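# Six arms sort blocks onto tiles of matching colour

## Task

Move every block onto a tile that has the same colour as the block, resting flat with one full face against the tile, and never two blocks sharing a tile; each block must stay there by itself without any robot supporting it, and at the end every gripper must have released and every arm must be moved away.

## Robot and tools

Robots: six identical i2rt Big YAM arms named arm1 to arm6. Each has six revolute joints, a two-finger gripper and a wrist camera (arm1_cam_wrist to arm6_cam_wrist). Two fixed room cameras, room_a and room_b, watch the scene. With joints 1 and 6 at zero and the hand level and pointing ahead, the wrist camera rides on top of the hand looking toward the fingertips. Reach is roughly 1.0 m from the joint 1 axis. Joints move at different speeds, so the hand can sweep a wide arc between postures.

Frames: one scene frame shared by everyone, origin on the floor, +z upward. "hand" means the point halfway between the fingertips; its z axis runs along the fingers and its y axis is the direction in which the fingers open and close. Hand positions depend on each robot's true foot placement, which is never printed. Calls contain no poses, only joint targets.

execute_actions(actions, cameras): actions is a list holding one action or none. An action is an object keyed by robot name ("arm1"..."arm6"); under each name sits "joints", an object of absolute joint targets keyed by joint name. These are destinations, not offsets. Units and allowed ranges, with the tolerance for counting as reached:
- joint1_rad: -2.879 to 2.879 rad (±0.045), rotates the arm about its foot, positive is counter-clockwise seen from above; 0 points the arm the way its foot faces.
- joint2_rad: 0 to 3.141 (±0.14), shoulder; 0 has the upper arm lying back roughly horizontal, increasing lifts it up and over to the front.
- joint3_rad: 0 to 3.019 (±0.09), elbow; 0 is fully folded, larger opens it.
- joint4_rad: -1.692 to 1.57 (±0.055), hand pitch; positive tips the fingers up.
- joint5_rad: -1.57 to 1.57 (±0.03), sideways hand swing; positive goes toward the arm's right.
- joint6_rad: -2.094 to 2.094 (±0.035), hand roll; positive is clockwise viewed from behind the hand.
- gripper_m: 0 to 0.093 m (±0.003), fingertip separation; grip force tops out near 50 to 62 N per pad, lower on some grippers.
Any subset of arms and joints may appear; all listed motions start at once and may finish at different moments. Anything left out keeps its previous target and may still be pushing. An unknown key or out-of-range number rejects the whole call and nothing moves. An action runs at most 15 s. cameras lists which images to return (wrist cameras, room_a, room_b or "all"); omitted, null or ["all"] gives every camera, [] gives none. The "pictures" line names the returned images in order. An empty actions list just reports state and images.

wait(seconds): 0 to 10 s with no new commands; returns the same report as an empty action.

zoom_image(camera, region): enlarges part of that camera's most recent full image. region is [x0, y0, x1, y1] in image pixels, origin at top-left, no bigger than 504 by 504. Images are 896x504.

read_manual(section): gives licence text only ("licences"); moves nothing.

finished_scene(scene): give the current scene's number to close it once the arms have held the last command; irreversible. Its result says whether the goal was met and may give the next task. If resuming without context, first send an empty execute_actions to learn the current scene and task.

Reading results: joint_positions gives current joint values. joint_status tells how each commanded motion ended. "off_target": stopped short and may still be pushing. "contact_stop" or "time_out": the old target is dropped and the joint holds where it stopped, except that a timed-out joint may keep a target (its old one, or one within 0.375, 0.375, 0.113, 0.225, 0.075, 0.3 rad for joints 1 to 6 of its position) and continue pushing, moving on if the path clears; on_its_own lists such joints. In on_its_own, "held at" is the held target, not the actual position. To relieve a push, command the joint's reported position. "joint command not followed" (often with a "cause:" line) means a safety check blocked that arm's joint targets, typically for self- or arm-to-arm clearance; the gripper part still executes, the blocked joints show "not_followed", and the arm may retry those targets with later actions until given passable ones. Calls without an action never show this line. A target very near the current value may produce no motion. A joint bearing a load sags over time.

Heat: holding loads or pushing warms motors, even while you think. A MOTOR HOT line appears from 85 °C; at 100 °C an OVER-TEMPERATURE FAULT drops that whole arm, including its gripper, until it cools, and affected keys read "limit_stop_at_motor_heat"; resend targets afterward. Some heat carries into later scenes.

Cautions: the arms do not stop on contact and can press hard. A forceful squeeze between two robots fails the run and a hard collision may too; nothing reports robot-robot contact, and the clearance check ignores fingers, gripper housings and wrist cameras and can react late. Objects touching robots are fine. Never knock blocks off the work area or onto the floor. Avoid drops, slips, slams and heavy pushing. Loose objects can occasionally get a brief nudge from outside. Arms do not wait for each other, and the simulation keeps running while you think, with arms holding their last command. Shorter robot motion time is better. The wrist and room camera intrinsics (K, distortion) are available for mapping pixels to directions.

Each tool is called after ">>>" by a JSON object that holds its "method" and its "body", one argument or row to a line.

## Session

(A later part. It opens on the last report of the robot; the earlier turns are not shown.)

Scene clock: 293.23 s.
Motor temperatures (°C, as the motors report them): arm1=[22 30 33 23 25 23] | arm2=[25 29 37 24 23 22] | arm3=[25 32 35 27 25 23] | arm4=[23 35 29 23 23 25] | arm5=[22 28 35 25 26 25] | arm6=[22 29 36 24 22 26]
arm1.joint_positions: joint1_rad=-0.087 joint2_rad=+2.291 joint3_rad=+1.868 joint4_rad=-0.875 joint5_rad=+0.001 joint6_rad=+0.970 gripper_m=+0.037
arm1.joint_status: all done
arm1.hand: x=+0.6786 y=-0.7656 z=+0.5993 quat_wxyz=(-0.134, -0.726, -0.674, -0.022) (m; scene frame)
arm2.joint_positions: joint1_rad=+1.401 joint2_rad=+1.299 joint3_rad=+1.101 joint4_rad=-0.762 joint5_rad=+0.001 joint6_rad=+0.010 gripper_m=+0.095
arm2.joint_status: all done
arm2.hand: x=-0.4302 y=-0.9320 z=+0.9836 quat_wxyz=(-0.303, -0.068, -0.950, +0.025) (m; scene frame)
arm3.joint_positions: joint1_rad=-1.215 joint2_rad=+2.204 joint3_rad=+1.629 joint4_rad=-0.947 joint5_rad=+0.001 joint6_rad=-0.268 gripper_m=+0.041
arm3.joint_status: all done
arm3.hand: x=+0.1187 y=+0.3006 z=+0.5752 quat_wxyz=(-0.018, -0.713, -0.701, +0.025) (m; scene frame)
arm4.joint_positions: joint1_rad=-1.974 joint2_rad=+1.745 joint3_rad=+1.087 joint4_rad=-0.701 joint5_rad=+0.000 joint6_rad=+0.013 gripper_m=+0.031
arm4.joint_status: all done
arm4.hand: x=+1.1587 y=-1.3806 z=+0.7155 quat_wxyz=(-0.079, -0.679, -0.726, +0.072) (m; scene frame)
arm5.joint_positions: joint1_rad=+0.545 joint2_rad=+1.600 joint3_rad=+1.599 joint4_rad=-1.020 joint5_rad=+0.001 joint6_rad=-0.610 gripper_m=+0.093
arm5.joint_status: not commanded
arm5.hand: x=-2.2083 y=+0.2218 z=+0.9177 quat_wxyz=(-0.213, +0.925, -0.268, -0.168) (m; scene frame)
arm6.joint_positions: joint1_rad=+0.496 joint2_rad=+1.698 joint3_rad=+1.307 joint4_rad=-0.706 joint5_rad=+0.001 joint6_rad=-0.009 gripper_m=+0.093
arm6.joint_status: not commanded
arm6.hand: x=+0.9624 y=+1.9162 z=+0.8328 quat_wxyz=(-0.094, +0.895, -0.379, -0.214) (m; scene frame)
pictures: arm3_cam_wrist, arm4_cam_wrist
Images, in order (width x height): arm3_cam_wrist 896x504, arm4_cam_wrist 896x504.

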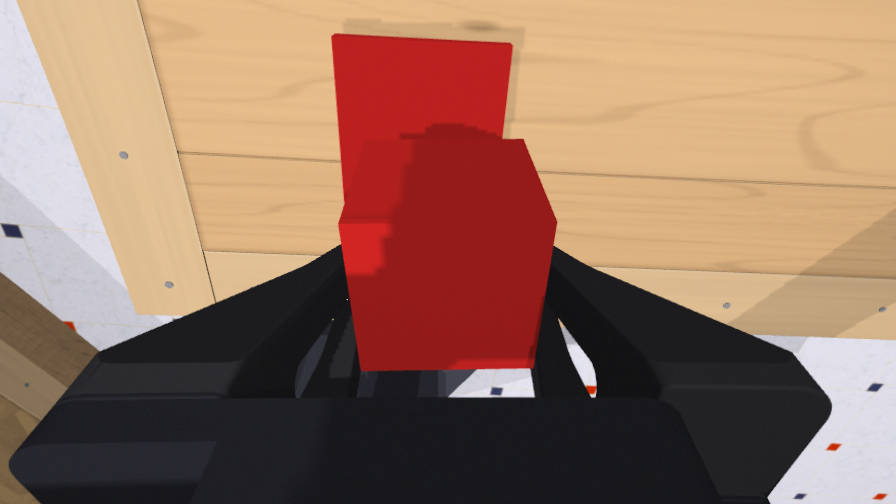

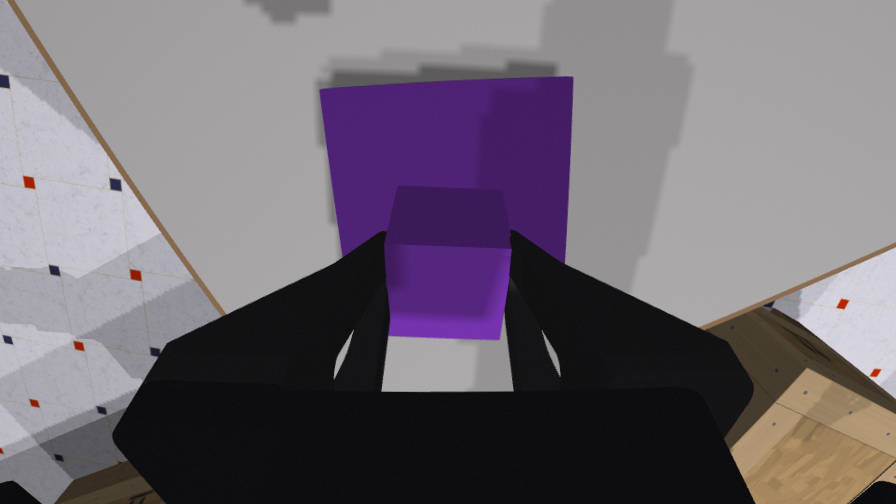

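>>> {"method": "execute_actions", "body": {
  "actions": [
    {"arm1":{"joints":{"joint1_rad":-2.361,"joint2_rad":2.17,"joint3_rad":1.545,"joint4_rad":-0.745,"joint6_rad":0}},"arm2":{"joints":{"joint1_rad":0.5}},"arm4":{"joints":{"joint2_rad":2.028,"joint4_rad":-0.62}},"arm3":{"joints":{"joint1_rad":-1.198,"joint2_rad":2.405,"joint3_rad":1.615,"joint4_rad":-0.755,"joint6_rad":-0.205}}}
  ],
  "cameras": ["arm1_cam_wrist","arm3_cam_wrist","arm4_cam_wrist"]
}}

Scene clock: 311.17 s.
Motor temperatures (°C, as the motors report them): arm1=[22 31 33 23 25 23] | arm2=[25 29 37 24 23 22] | arm3=[25 33 34 27 25 23] | arm4=[23 34 29 23 23 25] | arm5=[22 28 36 26 26 25] | arm6=[22 29 36 24 22 26]
arm1.joint_positions: joint1_rad=-2.364 joint2_rad=+2.176 joint3_rad=+1.543 joint4_rad=-0.743 joint5_rad=+0.001 joint6_rad=+0.011 gripper_m=+0.037
arm1.joint_status: all done
arm1.hand: x=-0.5339 y=-0.4268 z=+0.5569 quat_wxyz=(-0.007, -0.991, -0.089, +0.095) (m; scene frame)
arm2.joint_positions: joint1_rad=+0.501 joint2_rad=+1.299 joint3_rad=+1.101 joint4_rad=-0.762 joint5_rad=+0.001 joint6_rad=+0.010 gripper_m=+0.095
arm2.joint_status: all done
arm2.hand: x=-0.6713 y=-1.2949 z=+0.9870 quat_wxyz=(-0.267, -0.475, -0.825, +0.152) (m; scene frame)
arm3.joint_positions: joint1_rad=-1.203 joint2_rad=+2.418 joint3_rad=+1.605 joint4_rad=-0.769 joint5_rad=+0.001 joint6_rad=-0.222 gripper_m=+0.041
arm3.joint_status: all done
arm3.hand: x=+0.1328 y=+0.3183 z=+0.4401 quat_wxyz=(-0.004, -0.725, -0.689, -0.001) (m; scene frame)
arm4.joint_positions: joint1_rad=-1.974 joint2_rad=+2.029 joint3_rad=+1.079 joint4_rad=-0.625 joint5_rad=+0.001 joint6_rad=+0.013 gripper_m=+0.031
arm4.joint_status: all done
arm4.hand: x=+1.1557 y=-1.3442 z=+0.5810 quat_wxyz=(+0.001, -0.683, -0.730, +0.000) (m; scene frame)
arm5.joint_positions: joint1_rad=+0.545 joint2_rad=+1.600 joint3_rad=+1.599 joint4_rad=-1.020 joint5_rad=+0.001 joint6_rad=-0.610 gripper_m=+0.093
arm5.joint_status: not commanded
arm5.hand: x=-2.2083 y=+0.2218 z=+0.9177 quat_wxyz=(-0.213, +0.925, -0.268, -0.168) (m; scene frame)
arm6.joint_positions: joint1_rad=+0.496 joint2_rad=+1.698 joint3_rad=+1.307 joint4_rad=-0.706 joint5_rad=+0.001 joint6_rad=-0.009 gripper_m=+0.093
arm6.joint_status: not commanded
arm6.hand: x=+0.9624 y=+1.9162 z=+0.8328 quat_wxyz=(-0.094, +0.895, -0.379, -0.214) (m; scene frame)
pictures: arm1_cam_wrist, arm3_cam_wrist, arm4_cam_wrist
Images, in order (width x height): arm1_cam_wrist 896x504, arm3_cam_wrist 896x504, arm4_cam_wrist 896x504.

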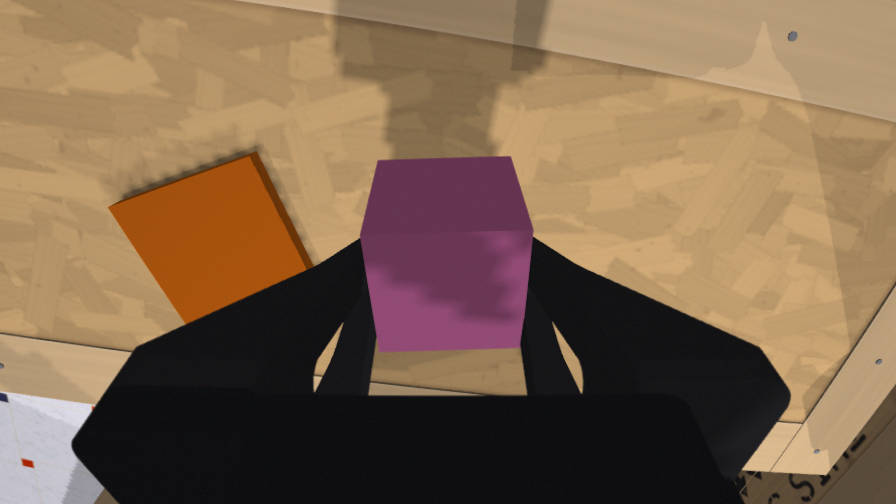

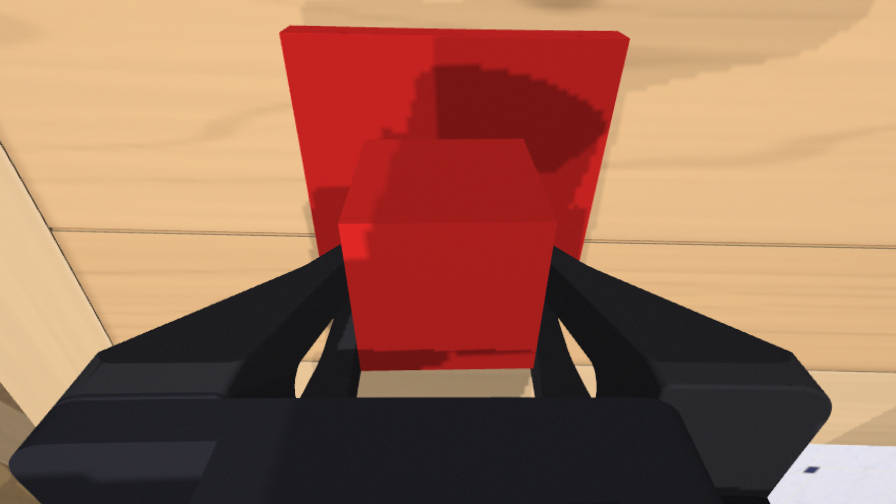

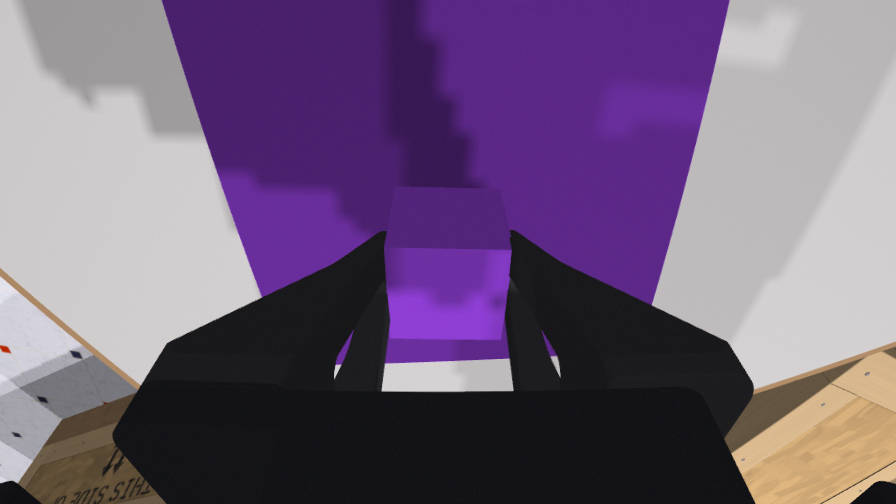

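>>> {"method": "execute_actions", "body": {
  "actions": [
    {"arm1":{"joints":{"joint2_rad":2.405,"joint4_rad":-0.692}},"arm4":{"joints":{"joint2_rad":2.056}},"arm3":{"joints":{"joint2_rad":2.468,"joint4_rad":-0.712}}}
  ],
  "cameras": ["arm1_cam_wrist","arm3_cam_wrist","arm4_cam_wrist"]
}}

Scene clock: 318.83 s.
Motor temperatures (°C, as the motors report them): arm1=[22 30 33 23 25 23] | arm2=[25 29 38 24 23 22] | arm3=[25 33 34 27 25 23] | arm4=[23 34 29 23 23 25] | arm5=[22 28 36 26 26 25] | arm6=[22 29 36 24 22 26]
arm1.joint_positions: joint1_rad=-2.364 joint2_rad=+2.413 joint3_rad=+1.536 joint4_rad=-0.697 joint5_rad=+0.001 joint6_rad=+0.010 gripper_m=+0.037
arm1.joint_status: all done
arm1.hand: x=-0.4787 y=-0.4156 z=+0.4132 quat_wxyz=(+0.003, -0.996, -0.090, -0.003) (m; scene frame)
arm2.joint_positions: joint1_rad=+0.501 joint2_rad=+1.299 joint3_rad=+1.101 joint4_rad=-0.762 joint5_rad=+0.001 joint6_rad=+0.010 gripper_m=+0.095
arm2.joint_status: not commanded
arm2.hand: x=-0.6713 y=-1.2949 z=+0.9870 quat_wxyz=(-0.267, -0.475, -0.825, +0.152) (m; scene frame)
arm3.joint_positions: joint1_rad=-1.203 joint2_rad=+2.469 joint3_rad=+1.605 joint4_rad=-0.724 joint5_rad=+0.001 joint6_rad=-0.222 gripper_m=+0.041
arm3.joint_status: all done
arm3.hand: x=+0.1347 y=+0.3239 z=+0.4097 quat_wxyz=(-0.002, -0.725, -0.689, -0.003) (m; scene frame)
arm4.joint_positions: joint1_rad=-1.974 joint2_rad=+2.038 joint3_rad=+1.079 joint4_rad=-0.625 joint5_rad=+0.001 joint6_rad=+0.013 gripper_m=+0.031
arm4.joint_status: all done
arm4.hand: x=+1.1555 y=-1.3420 z=+0.5771 quat_wxyz=(+0.004, -0.683, -0.730, -0.003) (m; scene frame)
arm5.joint_positions: joint1_rad=+0.545 joint2_rad=+1.600 joint3_rad=+1.599 joint4_rad=-1.020 joint5_rad=+0.001 joint6_rad=-0.610 gripper_m=+0.093
arm5.joint_status: not commanded
arm5.hand: x=-2.2083 y=+0.2218 z=+0.9177 quat_wxyz=(-0.213, +0.925, -0.268, -0.168) (m; scene frame)
arm6.joint_positions: joint1_rad=+0.496 joint2_rad=+1.698 joint3_rad=+1.307 joint4_rad=-0.706 joint5_rad=+0.001 joint6_rad=-0.009 gripper_m=+0.093
arm6.joint_status: not commanded
arm6.hand: x=+0.9624 y=+1.9162 z=+0.8328 quat_wxyz=(-0.094, +0.895, -0.379, -0.214) (m; scene frame)
pictures: arm1_cam_wrist, arm3_cam_wrist, arm4_cam_wrist
Images, in order (width x height): arm1_cam_wrist 896x504, arm3_cam_wrist 896x504, arm4_cam_wrist 896x504.

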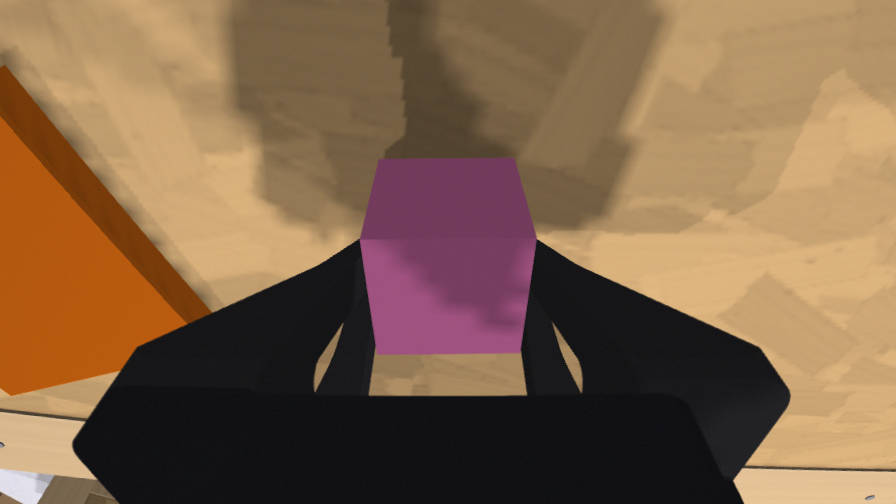

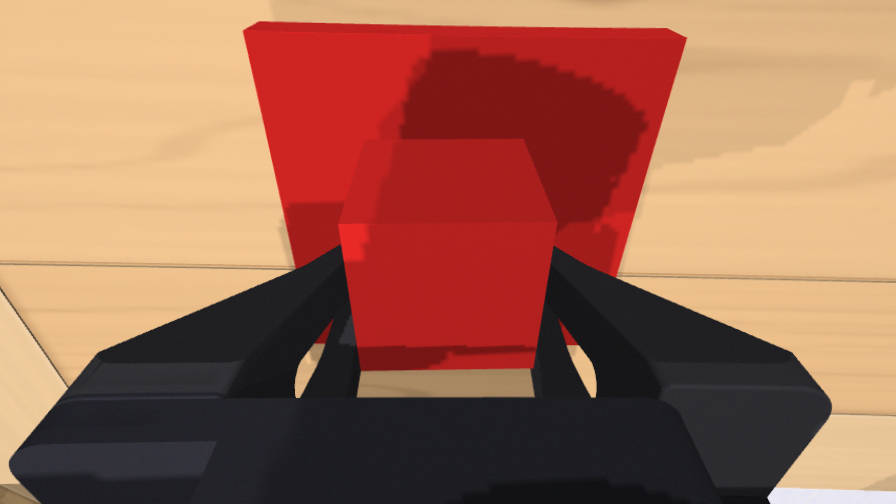

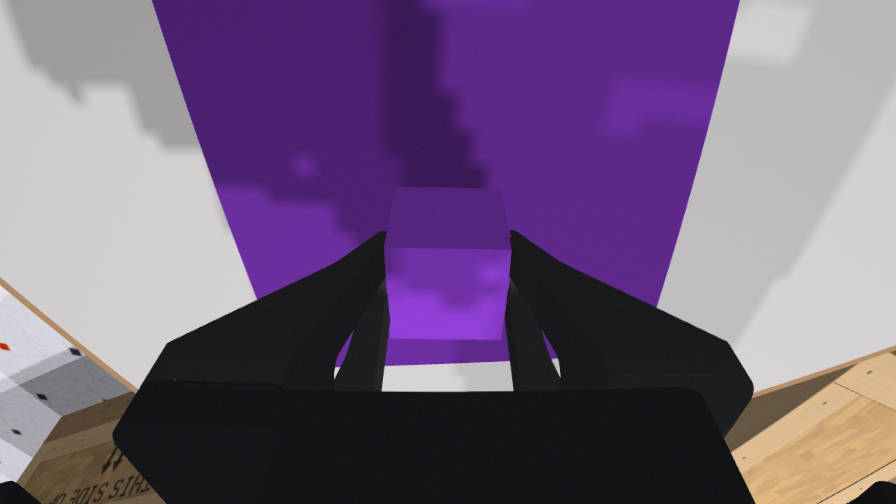

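>>> {"method": "execute_actions", "body": {
  "actions": [
    {"arm1":{"joints":{"gripper_m":0.093}},"arm4":{"joints":{"gripper_m":0.093}},"arm3":{"joints":{"gripper_m":0.093}}}
  ],
  "cameras": []
}}

>>> {"method": "execute_actions", "body": {
  "actions": [
    {"arm1":{"joints":{"joint2_rad":2.2}},"arm4":{"joints":{"joint2_rad":1.82}},"arm3":{"joints":{"joint2_rad":2.2}},"arm2":{"joints":{"joint1_rad":1.3}}}
  ],
  "cameras": ["arm1_cam_wrist","arm3_cam_wrist","arm4_cam_wrist"]
}}

Scene clock: 324.57 s.
Motor temperatures (°C, as the motors report them): arm1=[22 30 32 23 25 23] | arm2=[25 29 38 24 23 22] | arm3=[25 33 34 27 25 23] | arm4=[23 34 29 23 23 25] | arm5=[22 28 36 26 26 25] | arm6=[22 29 36 24 22 26]
arm1.joint_positions: joint1_rad=-2.364 joint2_rad=+2.413 joint3_rad=+1.536 joint4_rad=-0.697 joint5_rad=+0.001 joint6_rad=+0.010 gripper_m=+0.093
arm1.joint_status: all done
arm1.hand: x=-0.4787 y=-0.4156 z=+0.4132 quat_wxyz=(+0.003, -0.996, -0.090, -0.003) (m; scene frame)
arm2.joint_positions: joint1_rad=+0.501 joint2_rad=+1.299 joint3_rad=+1.101 joint4_rad=-0.762 joint5_rad=+0.001 joint6_rad=+0.010 gripper_m=+0.095
arm2.joint_status: not commanded
arm2.hand: x=-0.6713 y=-1.2949 z=+0.9870 quat_wxyz=(-0.267, -0.475, -0.825, +0.152) (m; scene frame)
arm3.joint_positions: joint1_rad=-1.203 joint2_rad=+2.469 joint3_rad=+1.605 joint4_rad=-0.724 joint5_rad=+0.001 joint6_rad=-0.221 gripper_m=+0.093
arm3.joint_status: all done
arm3.hand: x=+0.1347 y=+0.3239 z=+0.4097 quat_wxyz=(-0.002, -0.725, -0.689, -0.003) (m; scene frame)
arm4.joint_positions: joint1_rad=-1.974 joint2_rad=+2.039 joint3_rad=+1.079 joint4_rad=-0.625 joint5_rad=+0.001 joint6_rad=+0.013 gripper_m=+0.093
arm4.joint_status: all done
arm4.hand: x=+1.1555 y=-1.3419 z=+0.5769 quat_wxyz=(+0.004, -0.683, -0.730, -0.003) (m; scene frame)
arm5.joint_positions: joint1_rad=+0.545 joint2_rad=+1.600 joint3_rad=+1.599 joint4_rad=-1.020 joint5_rad=+0.001 joint6_rad=-0.610 gripper_m=+0.093
arm5.joint_status: not commanded
arm5.hand: x=-2.2083 y=+0.2218 z=+0.9177 quat_wxyz=(-0.213, +0.925, -0.268, -0.168) (m; scene frame)
arm6.joint_positions: joint1_rad=+0.496 joint2_rad=+1.698 joint3_rad=+1.307 joint4_rad=-0.706 joint5_rad=+0.001 joint6_rad=-0.009 gripper_m=+0.093
arm6.joint_status: not commanded
arm6.hand: x=+0.9624 y=+1.9162 z=+0.8328 quat_wxyz=(-0.094, +0.895, -0.379, -0.214) (m; scene frame)
pictures: none
No camera images: the call's "cameras" was empty. Leave "cameras" out to get every camera's image.

Scene clock: 326.10 s.
Motor temperatures (°C, as the motors report them): arm1=[22 30 32 23 25 23] | arm2=[25 29 38 24 23 22] | arm3=[25 33 34 27 25 23] | arm4=[23 34 29 23 23 25] | arm5=[22 28 36 26 26 25] | arm6=[22 29 36 24 22 26]
arm1.joint_positions: joint1_rad=-2.364 joint2_rad=+2.181 joint3_rad=+1.533 joint4_rad=-0.697 joint5_rad=+0.001 joint6_rad=+0.010 gripper_m=+0.093
arm1.joint_status: all done
arm1.hand: x=-0.5390 y=-0.4278 z=+0.5522 quat_wxyz=(-0.009, -0.990, -0.090, +0.110) (m; scene frame)
arm2.joint_positions: joint1_rad=+1.299 joint2_rad=+1.299 joint3_rad=+1.101 joint4_rad=-0.762 joint5_rad=-0.001 joint6_rad=+0.010 gripper_m=+0.095
arm2.joint_status: all done
arm2.hand: x=-0.4396 y=-0.9819 z=+0.9842 quat_wxyz=(-0.302, -0.116, -0.945, +0.039) (m; scene frame)
arm3.joint_positions: joint1_rad=-1.203 joint2_rad=+2.203 joint3_rad=+1.605 joint4_rad=-0.721 joint5_rad=+0.001 joint6_rad=-0.221 gripper_m=+0.093
arm3.joint_status: all done
arm3.hand: x=+0.1143 y=+0.2559 z=+0.5765 quat_wxyz=(-0.071, -0.719, -0.682, +0.112) (m; scene frame)
arm4.joint_positions: joint1_rad=-1.974 joint2_rad=+1.807 joint3_rad=+1.077 joint4_rad=-0.625 joint5_rad=+0.001 joint6_rad=+0.013 gripper_m=+0.093
arm4.joint_status: all done
arm4.hand: x=+1.1590 y=-1.3860 z=+0.6854 quat_wxyz=(-0.080, -0.679, -0.726, +0.073) (m; scene frame)
arm5.joint_positions: joint1_rad=+0.545 joint2_rad=+1.600 joint3_rad=+1.599 joint4_rad=-1.020 joint5_rad=+0.001 joint6_rad=-0.610 gripper_m=+0.093
arm5.joint_status: not commanded
arm5.hand: x=-2.2083 y=+0.2218 z=+0.9177 quat_wxyz=(-0.213, +0.925, -0.268, -0.168) (m; scene frame)
arm6.joint_positions: joint1_rad=+0.496 joint2_rad=+1.698 joint3_rad=+1.307 joint4_rad=-0.706 joint5_rad=+0.001 joint6_rad=-0.009 gripper_m=+0.093
arm6.joint_status: not commanded
arm6.hand: x=+0.9624 y=+1.9162 z=+0.8328 quat_wxyz=(-0.094, +0.895, -0.379, -0.214) (m; scene frame)
pictures: arm1_cam_wrist, arm3_cam_wrist, arm4_cam_wrist
Images, in order (width x height): arm1_cam_wrist 896x504, arm3_cam_wrist 896x504, arm4_cam_wrist 896x504.

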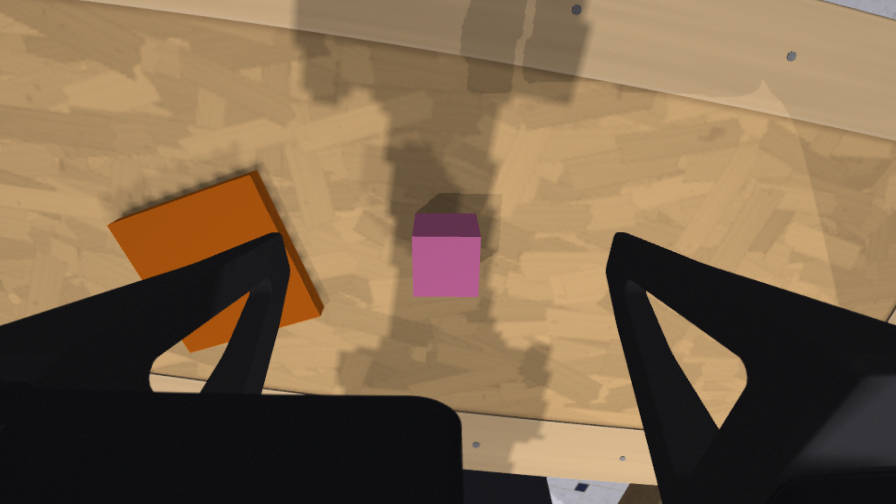

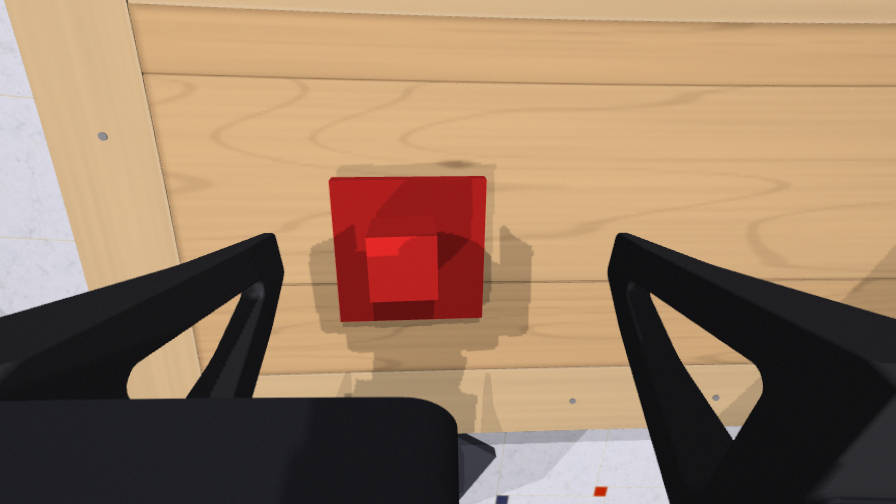

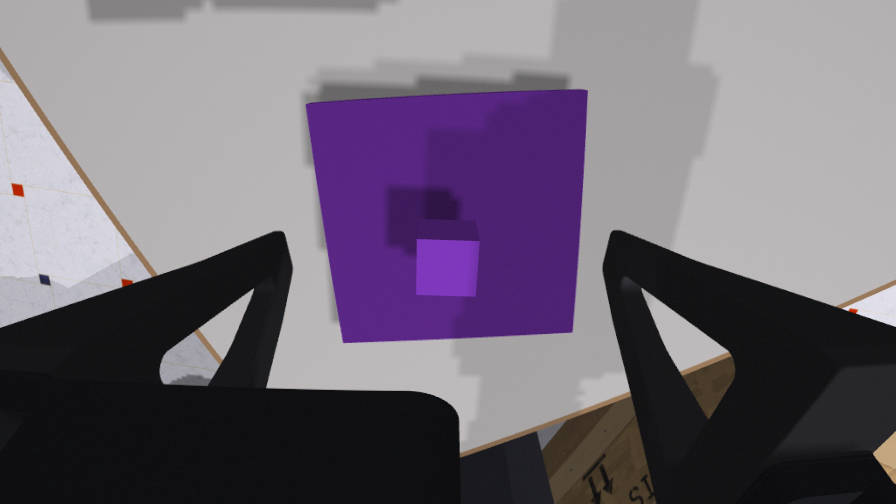

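>>> {"method": "execute_actions", "body": {
  "actions": [
    {"arm1":{"joints":{"joint1_rad":-2.8,"joint2_rad":1.0,"joint3_rad":0.5,"joint4_rad":-1.0}},"arm4":{"joints":{"joint1_rad":0.33,"joint2_rad":1.5,"joint3_rad":1.1,"joint4_rad":-0.55}},"arm3":{"joints":{"joint1_rad":-0.5,"joint2_rad":1.3,"joint3_rad":1.0}},"arm2":{"joints":{"joint1_rad":2.365}}}
  ],
  "cameras": ["arm2_cam_wrist","arm4_cam_wrist"]
}}

Scene clock: 345.03 s.
Motor temperatures (°C, as the motors report them): arm1=[22 30 33 23 25 23] | arm2=[25 29 38 24 23 22] | arm3=[25 33 35 27 25 23] | arm4=[23 34 29 23 23 25] | arm5=[22 28 36 26 26 25] | arm6=[22 29 37 24 22 26]
arm1.joint_positions: joint1_rad=-2.803 joint2_rad=+1.002 joint3_rad=+0.492 joint4_rad=-0.996 joint5_rad=+0.003 joint6_rad=+0.008 gripper_m=+0.093
arm1.joint_status: all done
arm1.hand: x=-0.1145 y=-0.2491 z=+0.6772 quat_wxyz=(+0.008, -0.991, +0.128, +0.031) (m; scene frame)
arm2.joint_positions: joint1_rad=+2.364 joint2_rad=+1.299 joint3_rad=+1.101 joint4_rad=-0.762 joint5_rad=-0.001 joint6_rad=+0.010 gripper_m=+0.095
arm2.joint_status: all done
arm2.hand: x=-0.5872 y=-0.4953 z=+0.9769 quat_wxyz=(-0.274, +0.381, -0.875, -0.116) (m; scene frame)
arm3.joint_positions: joint1_rad=-0.499 joint2_rad=+1.292 joint3_rad=+1.012 joint4_rad=-0.718 joint5_rad=-0.003 joint6_rad=-0.219 gripper_m=+0.093
arm3.joint_status: all done
arm3.hand: x=+0.4982 y=+0.4731 z=+0.8331 quat_wxyz=(-0.226, -0.424, -0.858, +0.182) (m; scene frame)
arm4.joint_positions: joint1_rad=+0.332 joint2_rad=+1.504 joint3_rad=+1.087 joint4_rad=-0.551 joint5_rad=+0.000 joint6_rad=+0.012 gripper_m=+0.093
arm4.joint_status: all done
arm4.hand: x=+1.4986 y=-0.4717 z=+0.8509 quat_wxyz=(-0.271, +0.373, -0.879, -0.118) (m; scene frame)
arm5.joint_positions: joint1_rad=+0.545 joint2_rad=+1.600 joint3_rad=+1.599 joint4_rad=-1.020 joint5_rad=+0.001 joint6_rad=-0.610 gripper_m=+0.093
arm5.joint_status: not commanded
arm5.hand: x=-2.2083 y=+0.2218 z=+0.9177 quat_wxyz=(-0.213, +0.925, -0.268, -0.168) (m; scene frame)
arm6.joint_positions: joint1_rad=+0.496 joint2_rad=+1.698 joint3_rad=+1.307 joint4_rad=-0.706 joint5_rad=+0.001 joint6_rad=-0.009 gripper_m=+0.093
arm6.joint_status: not commanded
arm6.hand: x=+0.9624 y=+1.9162 z=+0.8328 quat_wxyz=(-0.094, +0.895, -0.379, -0.214) (m; scene frame)
pictures: arm2_cam_wrist, arm4_cam_wrist
Images, in order (width x height): arm2_cam_wrist 896x504, arm4_cam_wrist 896x504.

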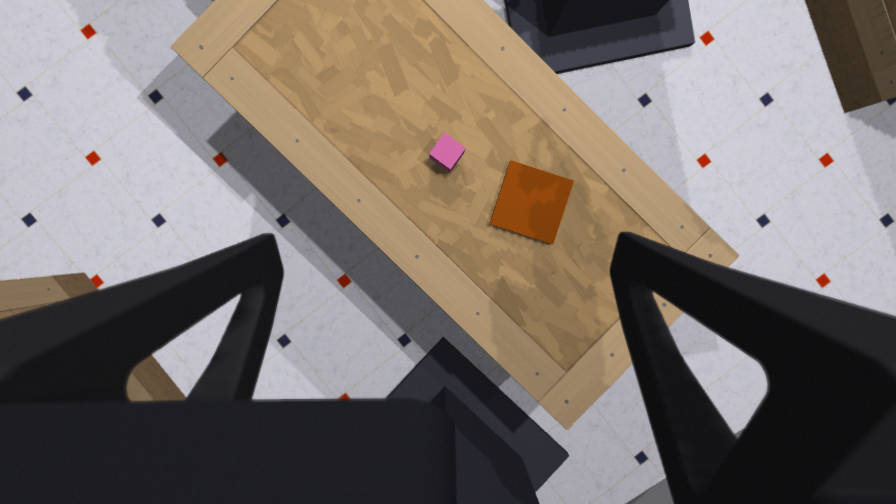

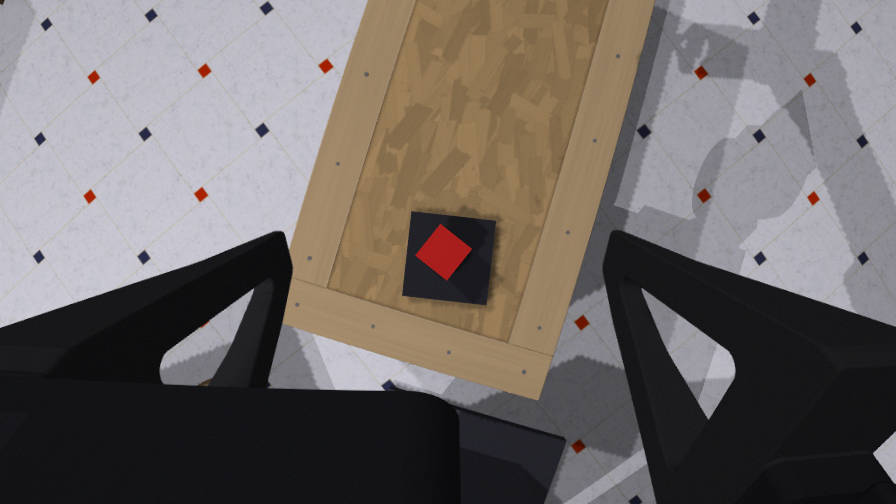

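>>> {"method": "execute_actions", "body": {
  "actions": [
    {"arm4":{"joints":{"joint1_rad":0.34,"joint2_rad":2.32,"joint3_rad":1.34,"joint4_rad":-0.575,"joint6_rad":0.69}},"arm2":{"joints":{"joint2_rad":2.585,"joint3_rad":1.81,"joint6_rad":0.645}}}
  ],
  "cameras": ["arm2_cam_wrist","arm4_cam_wrist"]
}}

Scene clock: 353.00 s.
Motor temperatures (°C, as the motors report them): arm1=[22 29 33 23 25 23] | arm2=[25 29 38 24 23 22] | arm3=[25 32 35 27 25 23] | arm4=[23 34 30 23 23 25] | arm5=[22 28 36 26 26 25] | arm6=[22 29 37 24 22 26]
arm1.joint_positions: joint1_rad=-2.803 joint2_rad=+1.002 joint3_rad=+0.492 joint4_rad=-0.996 joint5_rad=+0.003 joint6_rad=+0.008 gripper_m=+0.093
arm1.joint_status: not commanded
arm1.hand: x=-0.1145 y=-0.2491 z=+0.6772 quat_wxyz=(+0.008, -0.991, +0.128, +0.031) (m; scene frame)
arm2.joint_positions: joint1_rad=+2.364 joint2_rad=+2.592 joint3_rad=+1.784 joint4_rad=-0.749 joint5_rad=-0.001 joint6_rad=+0.631 gripper_m=+0.095
arm2.joint_status: all done
arm2.hand: x=-0.4852 y=-0.3940 z=+0.4875 quat_wxyz=(-0.007, +0.098, -0.995, +0.002) (m; scene frame)
arm3.joint_positions: joint1_rad=-0.499 joint2_rad=+1.292 joint3_rad=+1.012 joint4_rad=-0.718 joint5_rad=-0.003 joint6_rad=-0.219 gripper_m=+0.093
arm3.joint_status: not commanded
arm3.hand: x=+0.4982 y=+0.4731 z=+0.8331 quat_wxyz=(-0.226, -0.424, -0.858, +0.182) (m; scene frame)
arm4.joint_positions: joint1_rad=+0.332 joint2_rad=+2.316 joint3_rad=+1.325 joint4_rad=-0.573 joint5_rad=+0.000 joint6_rad=+0.676 gripper_m=+0.093
arm4.joint_status: all done
arm4.hand: x=+1.4893 y=-0.4826 z=+0.4928 quat_wxyz=(-0.002, +0.069, -0.998, -0.001) (m; scene frame)
arm5.joint_positions: joint1_rad=+0.545 joint2_rad=+1.600 joint3_rad=+1.599 joint4_rad=-1.020 joint5_rad=+0.001 joint6_rad=-0.610 gripper_m=+0.093
arm5.joint_status: not commanded
arm5.hand: x=-2.2083 y=+0.2218 z=+0.9177 quat_wxyz=(-0.213, +0.925, -0.268, -0.168) (m; scene frame)
arm6.joint_positions: joint1_rad=+0.496 joint2_rad=+1.698 joint3_rad=+1.307 joint4_rad=-0.706 joint5_rad=+0.001 joint6_rad=-0.009 gripper_m=+0.093
arm6.joint_status: not commanded
arm6.hand: x=+0.9624 y=+1.9162 z=+0.8328 quat_wxyz=(-0.094, +0.895, -0.379, -0.214) (m; scene frame)
pictures: arm2_cam_wrist, arm4_cam_wrist
Images, in order (width x height): arm2_cam_wrist 896x504, arm4_cam_wrist 896x504.

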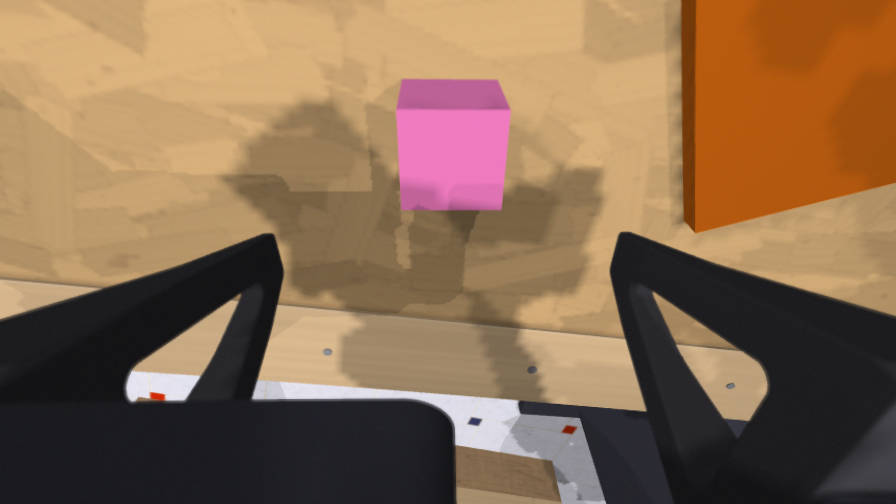

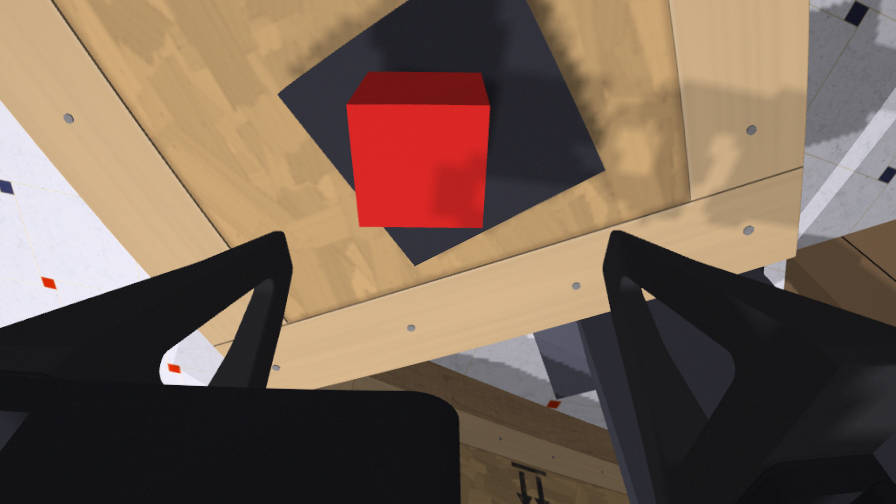

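>>> {"method": "execute_actions", "body": {
  "actions": [
    {"arm4":{"joints":{"joint1_rad":0.348,"joint2_rad":2.482,"joint3_rad":1.432,"joint4_rad":-0.5}},"arm2":{"joints":{"joint1_rad":2.352,"joint2_rad":2.742,"joint3_rad":1.935,"joint4_rad":-0.728}}}
  ],
  "cameras": ["arm2_cam_wrist","arm4_cam_wrist"]
}}

Scene clock: 363.00 s.
Motor temperatures (°C, as the motors report them): arm1=[22 28 33 23 25 23] | arm2=[25 31 37 23 23 22] | arm3=[25 32 35 27 25 23] | arm4=[23 34 29 23 23 25] | arm5=[22 28 36 26 26 25] | arm6=[22 29 37 24 22 26]
arm1.joint_positions: joint1_rad=-2.803 joint2_rad=+1.002 joint3_rad=+0.492 joint4_rad=-0.996 joint5_rad=+0.003 joint6_rad=+0.008 gripper_m=+0.093
arm1.joint_status: not commanded
arm1.hand: x=-0.1145 y=-0.2491 z=+0.6772 quat_wxyz=(+0.008, -0.991, +0.128, +0.031) (m; scene frame)
arm2.joint_positions: joint1_rad=+2.364 joint2_rad=+2.731 joint3_rad=+1.913 joint4_rad=-0.735 joint5_rad=-0.001 joint6_rad=+0.631 gripper_m=+0.095
arm2.joint_status: all done
arm2.hand: x=-0.4752 y=-0.3841 z=+0.4341 quat_wxyz=(-0.009, +0.098, -0.995, +0.000) (m; scene frame)
arm3.joint_positions: joint1_rad=-0.499 joint2_rad=+1.292 joint3_rad=+1.012 joint4_rad=-0.718 joint5_rad=-0.003 joint6_rad=-0.219 gripper_m=+0.093
arm3.joint_status: not commanded
arm3.hand: x=+0.4982 y=+0.4731 z=+0.8331 quat_wxyz=(-0.226, -0.424, -0.858, +0.182) (m; scene frame)
arm4.joint_positions: joint1_rad=+0.333 joint2_rad=+2.483 joint3_rad=+1.423 joint4_rad=-0.503 joint5_rad=+0.000 joint6_rad=+0.677 gripper_m=+0.093
arm4.joint_status: all done
arm4.hand: x=+1.4975 y=-0.4738 z=+0.4248 quat_wxyz=(-0.003, +0.069, -0.998, -0.001) (m; scene frame)
arm5.joint_positions: joint1_rad=+0.545 joint2_rad=+1.600 joint3_rad=+1.599 joint4_rad=-1.020 joint5_rad=+0.001 joint6_rad=-0.610 gripper_m=+0.093
arm5.joint_status: not commanded
arm5.hand: x=-2.2083 y=+0.2218 z=+0.9177 quat_wxyz=(-0.213, +0.925, -0.268, -0.168) (m; scene frame)
arm6.joint_positions: joint1_rad=+0.496 joint2_rad=+1.698 joint3_rad=+1.307 joint4_rad=-0.706 joint5_rad=+0.001 joint6_rad=-0.009 gripper_m=+0.093
arm6.joint_status: not commanded
arm6.hand: x=+0.9624 y=+1.9162 z=+0.8328 quat_wxyz=(-0.094, +0.895, -0.379, -0.214) (m; scene frame)
pictures: arm2_cam_wrist, arm4_cam_wrist
Images, in order (width x height): arm2_cam_wrist 896x504, arm4_cam_wrist 896x504.

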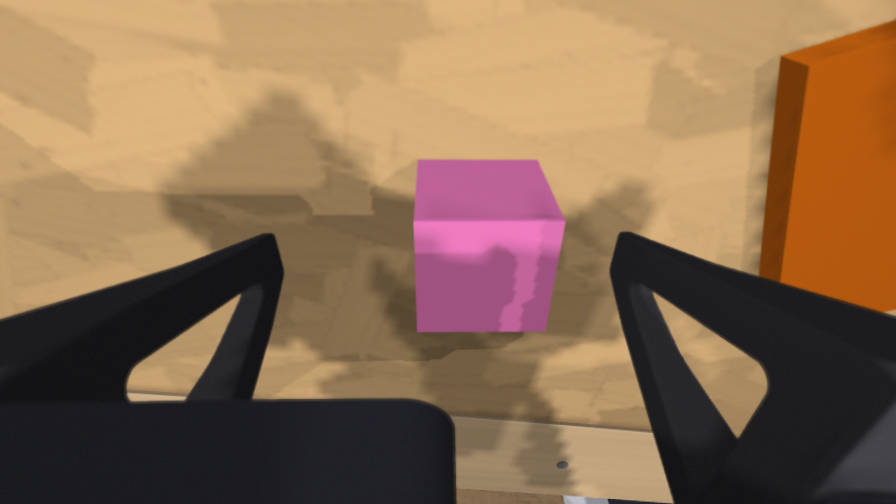

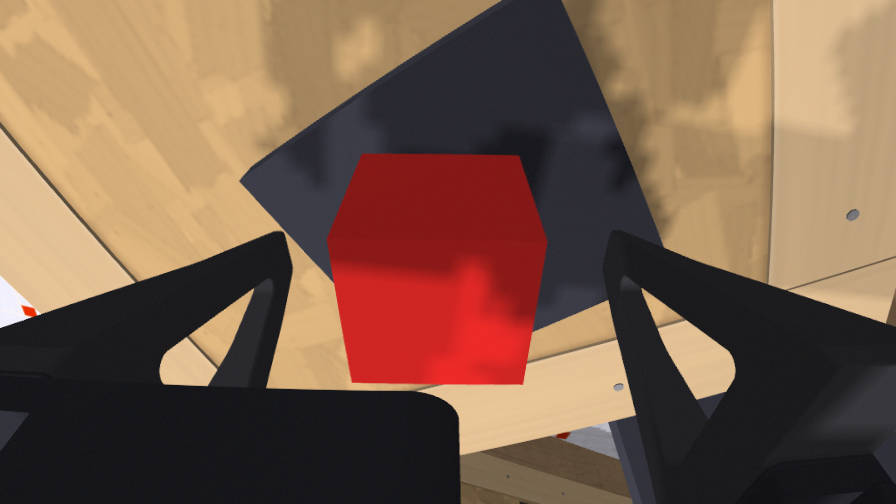

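>>> {"method": "execute_actions", "body": {
  "actions": [
    {"arm4":{"joints":{"gripper_m":0}},"arm2":{"joints":{"joint2_rad":2.768}}}
  ],
  "cameras": ["arm2_cam_wrist"]
}}

Scene clock: 367.50 s.
Motor temperatures (°C, as the motors report them): arm1=[22 28 33 23 25 23] | arm2=[25 31 37 23 23 22] | arm3=[25 31 35 27 25 23] | arm4=[23 34 29 23 23 25] | arm5=[22 28 36 26 26 25] | arm6=[22 29 37 24 22 26]
arm1.joint_positions: joint1_rad=-2.803 joint2_rad=+1.002 joint3_rad=+0.492 joint4_rad=-0.996 joint5_rad=+0.003 joint6_rad=+0.008 gripper_m=+0.093
arm1.joint_status: not commanded
arm1.hand: x=-0.1145 y=-0.2491 z=+0.6772 quat_wxyz=(+0.008, -0.991, +0.128, +0.031) (m; scene frame)
arm2.joint_positions: joint1_rad=+2.364 joint2_rad=+2.736 joint3_rad=+1.913 joint4_rad=-0.735 joint5_rad=-0.001 joint6_rad=+0.631 gripper_m=+0.095
arm2.joint_status: all done
arm2.hand: x=-0.4768 y=-0.3860 z=+0.4305 quat_wxyz=(-0.006, +0.098, -0.995, +0.002) (m; scene frame)
arm3.joint_positions: joint1_rad=-0.499 joint2_rad=+1.292 joint3_rad=+1.012 joint4_rad=-0.718 joint5_rad=-0.003 joint6_rad=-0.219 gripper_m=+0.093
arm3.joint_status: not commanded
arm3.hand: x=+0.4982 y=+0.4731 z=+0.8331 quat_wxyz=(-0.226, -0.424, -0.858, +0.182) (m; scene frame)
arm4.joint_positions: joint1_rad=+0.333 joint2_rad=+2.483 joint3_rad=+1.423 joint4_rad=-0.503 joint5_rad=+0.001 joint6_rad=+0.678 gripper_m=+0.047
arm4.joint_status: gripper_m off_target (ended at +0.047, target +0.000)
arm4.hand: x=+1.4974 y=-0.4737 z=+0.4248 quat_wxyz=(-0.003, +0.069, -0.998, -0.001) (m; scene frame)
arm5.joint_positions: joint1_rad=+0.545 joint2_rad=+1.600 joint3_rad=+1.599 joint4_rad=-1.020 joint5_rad=+0.001 joint6_rad=-0.610 gripper_m=+0.093
arm5.joint_status: not commanded
arm5.hand: x=-2.2083 y=+0.2218 z=+0.9177 quat_wxyz=(-0.213, +0.925, -0.268, -0.168) (m; scene frame)
arm6.joint_positions: joint1_rad=+0.496 joint2_rad=+1.698 joint3_rad=+1.307 joint4_rad=-0.706 joint5_rad=+0.001 joint6_rad=-0.009 gripper_m=+0.093
arm6.joint_status: not commanded
arm6.hand: x=+0.9624 y=+1.9162 z=+0.8328 quat_wxyz=(-0.094, +0.895, -0.379, -0.214) (m; scene frame)
pictures: arm2_cam_wrist
Images, in order (width x height): arm2_cam_wrist 896x504.

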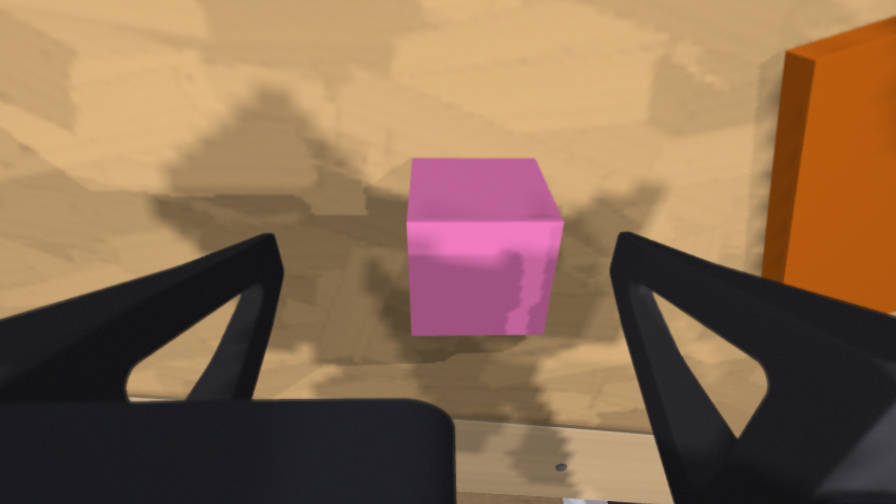

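>>> {"method": "execute_actions", "body": {
  "actions": [
    {"arm4":{"joints":{"joint2_rad":2.28}},"arm2":{"joints":{"joint2_rad":2.785}}}
  ],
  "cameras": ["arm2_cam_wrist"]
}}

Scene clock: 372.03 s.
Motor temperatures (°C, as the motors report them): arm1=[22 27 33 23 25 23] | arm2=[25 32 37 23 23 22] | arm3=[25 31 35 27 25 23] | arm4=[23 35 29 23 23 25] | arm5=[22 28 36 26 26 25] | arm6=[22 29 37 24 22 26]
arm1.joint_positions: joint1_rad=-2.803 joint2_rad=+1.002 joint3_rad=+0.492 joint4_rad=-0.996 joint5_rad=+0.003 joint6_rad=+0.008 gripper_m=+0.093
arm1.joint_status: not commanded
arm1.hand: x=-0.1145 y=-0.2491 z=+0.6772 quat_wxyz=(+0.008, -0.991, +0.128, +0.031) (m; scene frame)
arm2.joint_positions: joint1_rad=+2.364 joint2_rad=+2.759 joint3_rad=+1.913 joint4_rad=-0.735 joint5_rad=-0.001 joint6_rad=+0.631 gripper_m=+0.095
arm2.joint_status: all done
arm2.hand: x=-0.4834 y=-0.3934 z=+0.4166 quat_wxyz=(+0.002, +0.098, -0.995, +0.009) (m; scene frame)
arm3.joint_positions: joint1_rad=-0.499 joint2_rad=+1.292 joint3_rad=+1.012 joint4_rad=-0.718 joint5_rad=-0.003 joint6_rad=-0.219 gripper_m=+0.093
arm3.joint_status: not commanded
arm3.hand: x=+0.4982 y=+0.4731 z=+0.8331 quat_wxyz=(-0.226, -0.424, -0.858, +0.182) (m; scene frame)
arm4.joint_positions: joint1_rad=+0.333 joint2_rad=+2.275 joint3_rad=+1.422 joint4_rad=-0.503 joint5_rad=+0.001 joint6_rad=+0.678 gripper_m=+0.047
arm4.joint_status: all done
arm4.hand: x=+1.5460 y=-0.4217 z=+0.5421 quat_wxyz=(-0.079, +0.069, -0.992, -0.071) (m; scene frame)
arm5.joint_positions: joint1_rad=+0.545 joint2_rad=+1.600 joint3_rad=+1.599 joint4_rad=-1.020 joint5_rad=+0.001 joint6_rad=-0.610 gripper_m=+0.093
arm5.joint_status: not commanded
arm5.hand: x=-2.2083 y=+0.2218 z=+0.9177 quat_wxyz=(-0.213, +0.925, -0.268, -0.168) (m; scene frame)
arm6.joint_positions: joint1_rad=+0.496 joint2_rad=+1.698 joint3_rad=+1.307 joint4_rad=-0.706 joint5_rad=+0.001 joint6_rad=-0.009 gripper_m=+0.093
arm6.joint_status: not commanded
arm6.hand: x=+0.9624 y=+1.9162 z=+0.8328 quat_wxyz=(-0.094, +0.895, -0.379, -0.214) (m; scene frame)
pictures: arm2_cam_wrist
Images, in order (width x height): arm2_cam_wrist 896x504.

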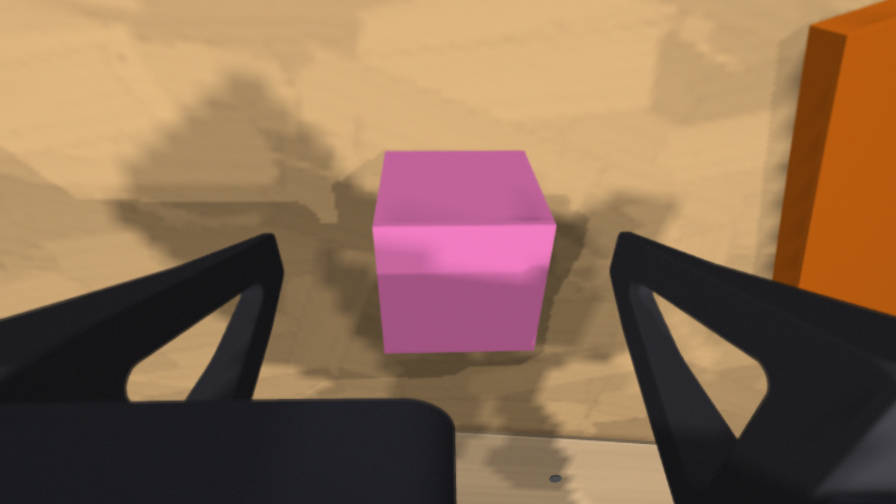

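>>> {"method": "execute_actions", "body": {
  "actions": [
    {"arm4":{"joints":{"joint1_rad":2.07,"joint2_rad":2.285,"joint3_rad":1.51,"joint4_rad":-0.785,"joint6_rad":-0.17}},"arm2":{"joints":{"gripper_m":0}}}
  ],
  "cameras": ["arm4_cam_wrist"]
}}

Scene clock: 379.27 s.
Motor temperatures (°C, as the motors report them): arm1=[22 27 33 23 25 23] | arm2=[25 32 36 23 23 22] | arm3=[25 31 35 27 25 23] | arm4=[23 35 29 23 23 25] | arm5=[22 28 36 26 26 25] | arm6=[22 29 37 24 22 26]
arm1.joint_positions: joint1_rad=-2.803 joint2_rad=+1.002 joint3_rad=+0.492 joint4_rad=-0.996 joint5_rad=+0.003 joint6_rad=+0.008 gripper_m=+0.093
arm1.joint_status: not commanded
arm1.hand: x=-0.1145 y=-0.2491 z=+0.6772 quat_wxyz=(+0.008, -0.991, +0.128, +0.031) (m; scene frame)
arm2.joint_positions: joint1_rad=+2.364 joint2_rad=+2.759 joint3_rad=+1.913 joint4_rad=-0.735 joint5_rad=-0.001 joint6_rad=+0.632 gripper_m=+0.038
arm2.joint_status: gripper_m off_target (ended at +0.038, target +0.000)
arm2.hand: x=-0.4833 y=-0.3935 z=+0.4166 quat_wxyz=(+0.002, +0.098, -0.995, +0.010) (m; scene frame)
arm3.joint_positions: joint1_rad=-0.499 joint2_rad=+1.292 joint3_rad=+1.012 joint4_rad=-0.718 joint5_rad=-0.003 joint6_rad=-0.219 gripper_m=+0.093
arm3.joint_status: not commanded
arm3.hand: x=+0.4982 y=+0.4731 z=+0.8331 quat_wxyz=(-0.226, -0.424, -0.858, +0.182) (m; scene frame)
arm4.joint_positions: joint1_rad=+2.082 joint2_rad=+2.277 joint3_rad=+1.509 joint4_rad=-0.776 joint5_rad=-0.002 joint6_rad=-0.156 gripper_m=+0.047
arm4.joint_status: all done
arm4.hand: x=+0.6159 y=-0.5465 z=+0.5586 quat_wxyz=(-0.003, +0.978, -0.209, -0.012) (m; scene frame)
arm5.joint_positions: joint1_rad=+0.545 joint2_rad=+1.600 joint3_rad=+1.599 joint4_rad=-1.020 joint5_rad=+0.001 joint6_rad=-0.610 gripper_m=+0.093
arm5.joint_status: not commanded
arm5.hand: x=-2.2083 y=+0.2218 z=+0.9177 quat_wxyz=(-0.213, +0.925, -0.268, -0.168) (m; scene frame)
arm6.joint_positions: joint1_rad=+0.496 joint2_rad=+1.698 joint3_rad=+1.307 joint4_rad=-0.706 joint5_rad=+0.001 joint6_rad=-0.009 gripper_m=+0.093
arm6.joint_status: not commanded
arm6.hand: x=+0.9624 y=+1.9162 z=+0.8328 quat_wxyz=(-0.094, +0.895, -0.379, -0.214) (m; scene frame)
pictures: arm4_cam_wrist
Images, in order (width x height): arm4_cam_wrist 896x504.

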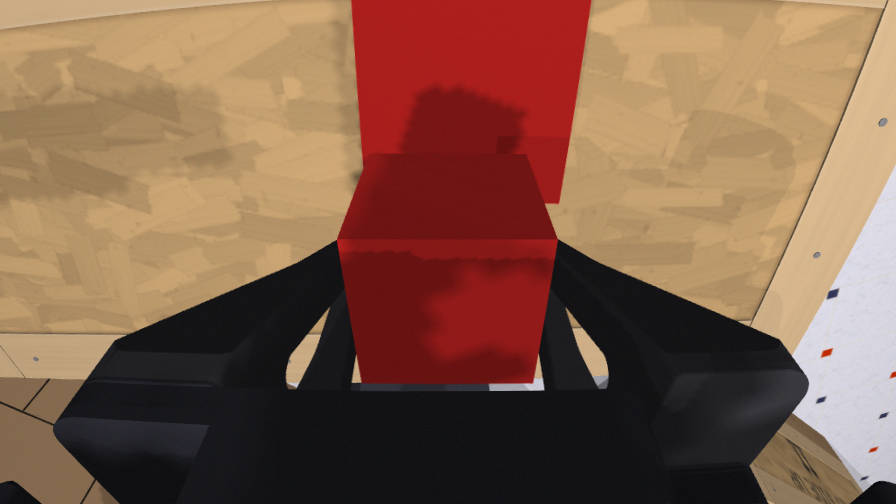

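>>> {"method": "execute_actions", "body": {
  "actions": [
    {"arm4":{"joints":{"joint1_rad":2.052,"joint2_rad":2.53,"joint3_rad":1.598,"joint4_rad":-0.615,"joint6_rad":-0.12}},"arm2":{"joints":{"joint2_rad":2.5}}}
  ],
  "cameras": ["arm4_cam_wrist"]
}}

Scene clock: 387.37 s.
Motor temperatures (°C, as the motors report them): arm1=[22 27 33 23 25 23] | arm2=[25 32 36 23 23 22] | arm3=[25 31 35 27 25 23] | arm4=[23 35 29 23 23 25] | arm5=[22 28 36 26 26 25] | arm6=[22 29 37 24 22 26]
arm1.joint_positions: joint1_rad=-2.803 joint2_rad=+1.002 joint3_rad=+0.492 joint4_rad=-0.996 joint5_rad=+0.003 joint6_rad=+0.008 gripper_m=+0.093
arm1.joint_status: not commanded
arm1.hand: x=-0.1145 y=-0.2491 z=+0.6772 quat_wxyz=(+0.008, -0.991, +0.128, +0.031) (m; scene frame)
arm2.joint_positions: joint1_rad=+2.364 joint2_rad=+2.485 joint3_rad=+1.931 joint4_rad=-0.733 joint5_rad=-0.001 joint6_rad=+0.632 gripper_m=+0.038
arm2.joint_status: all done
arm2.hand: x=-0.4116 y=-0.3117 z=+0.6096 quat_wxyz=(-0.108, +0.098, -0.985, -0.088) (m; scene frame)
arm3.joint_positions: joint1_rad=-0.499 joint2_rad=+1.292 joint3_rad=+1.012 joint4_rad=-0.718 joint5_rad=-0.003 joint6_rad=-0.219 gripper_m=+0.093
arm3.joint_status: not commanded
arm3.hand: x=+0.4982 y=+0.4731 z=+0.8331 quat_wxyz=(-0.226, -0.424, -0.858, +0.182) (m; scene frame)
arm4.joint_positions: joint1_rad=+2.061 joint2_rad=+2.536 joint3_rad=+1.586 joint4_rad=-0.622 joint5_rad=-0.001 joint6_rad=-0.134 gripper_m=+0.047
arm4.joint_status: all done
arm4.hand: x=+0.6285 y=-0.5403 z=+0.4288 quat_wxyz=(+0.002, +0.973, -0.230, +0.001) (m; scene frame)
arm5.joint_positions: joint1_rad=+0.545 joint2_rad=+1.600 joint3_rad=+1.599 joint4_rad=-1.020 joint5_rad=+0.001 joint6_rad=-0.610 gripper_m=+0.093
arm5.joint_status: not commanded
arm5.hand: x=-2.2083 y=+0.2218 z=+0.9177 quat_wxyz=(-0.213, +0.925, -0.268, -0.168) (m; scene frame)
arm6.joint_positions: joint1_rad=+0.496 joint2_rad=+1.698 joint3_rad=+1.307 joint4_rad=-0.706 joint5_rad=+0.001 joint6_rad=-0.009 gripper_m=+0.093
arm6.joint_status: not commanded
arm6.hand: x=+0.9624 y=+1.9162 z=+0.8328 quat_wxyz=(-0.094, +0.895, -0.379, -0.214) (m; scene frame)
pictures: arm4_cam_wrist
Images, in order (width x height): arm4_cam_wrist 896x504.

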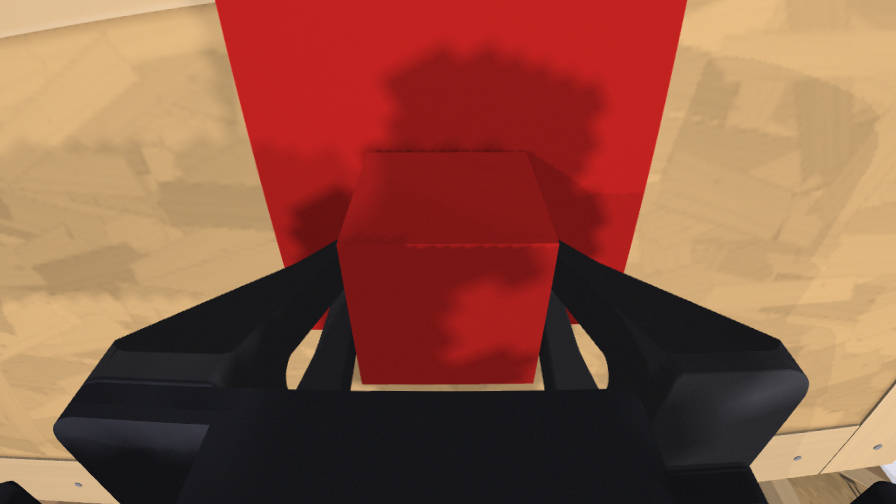

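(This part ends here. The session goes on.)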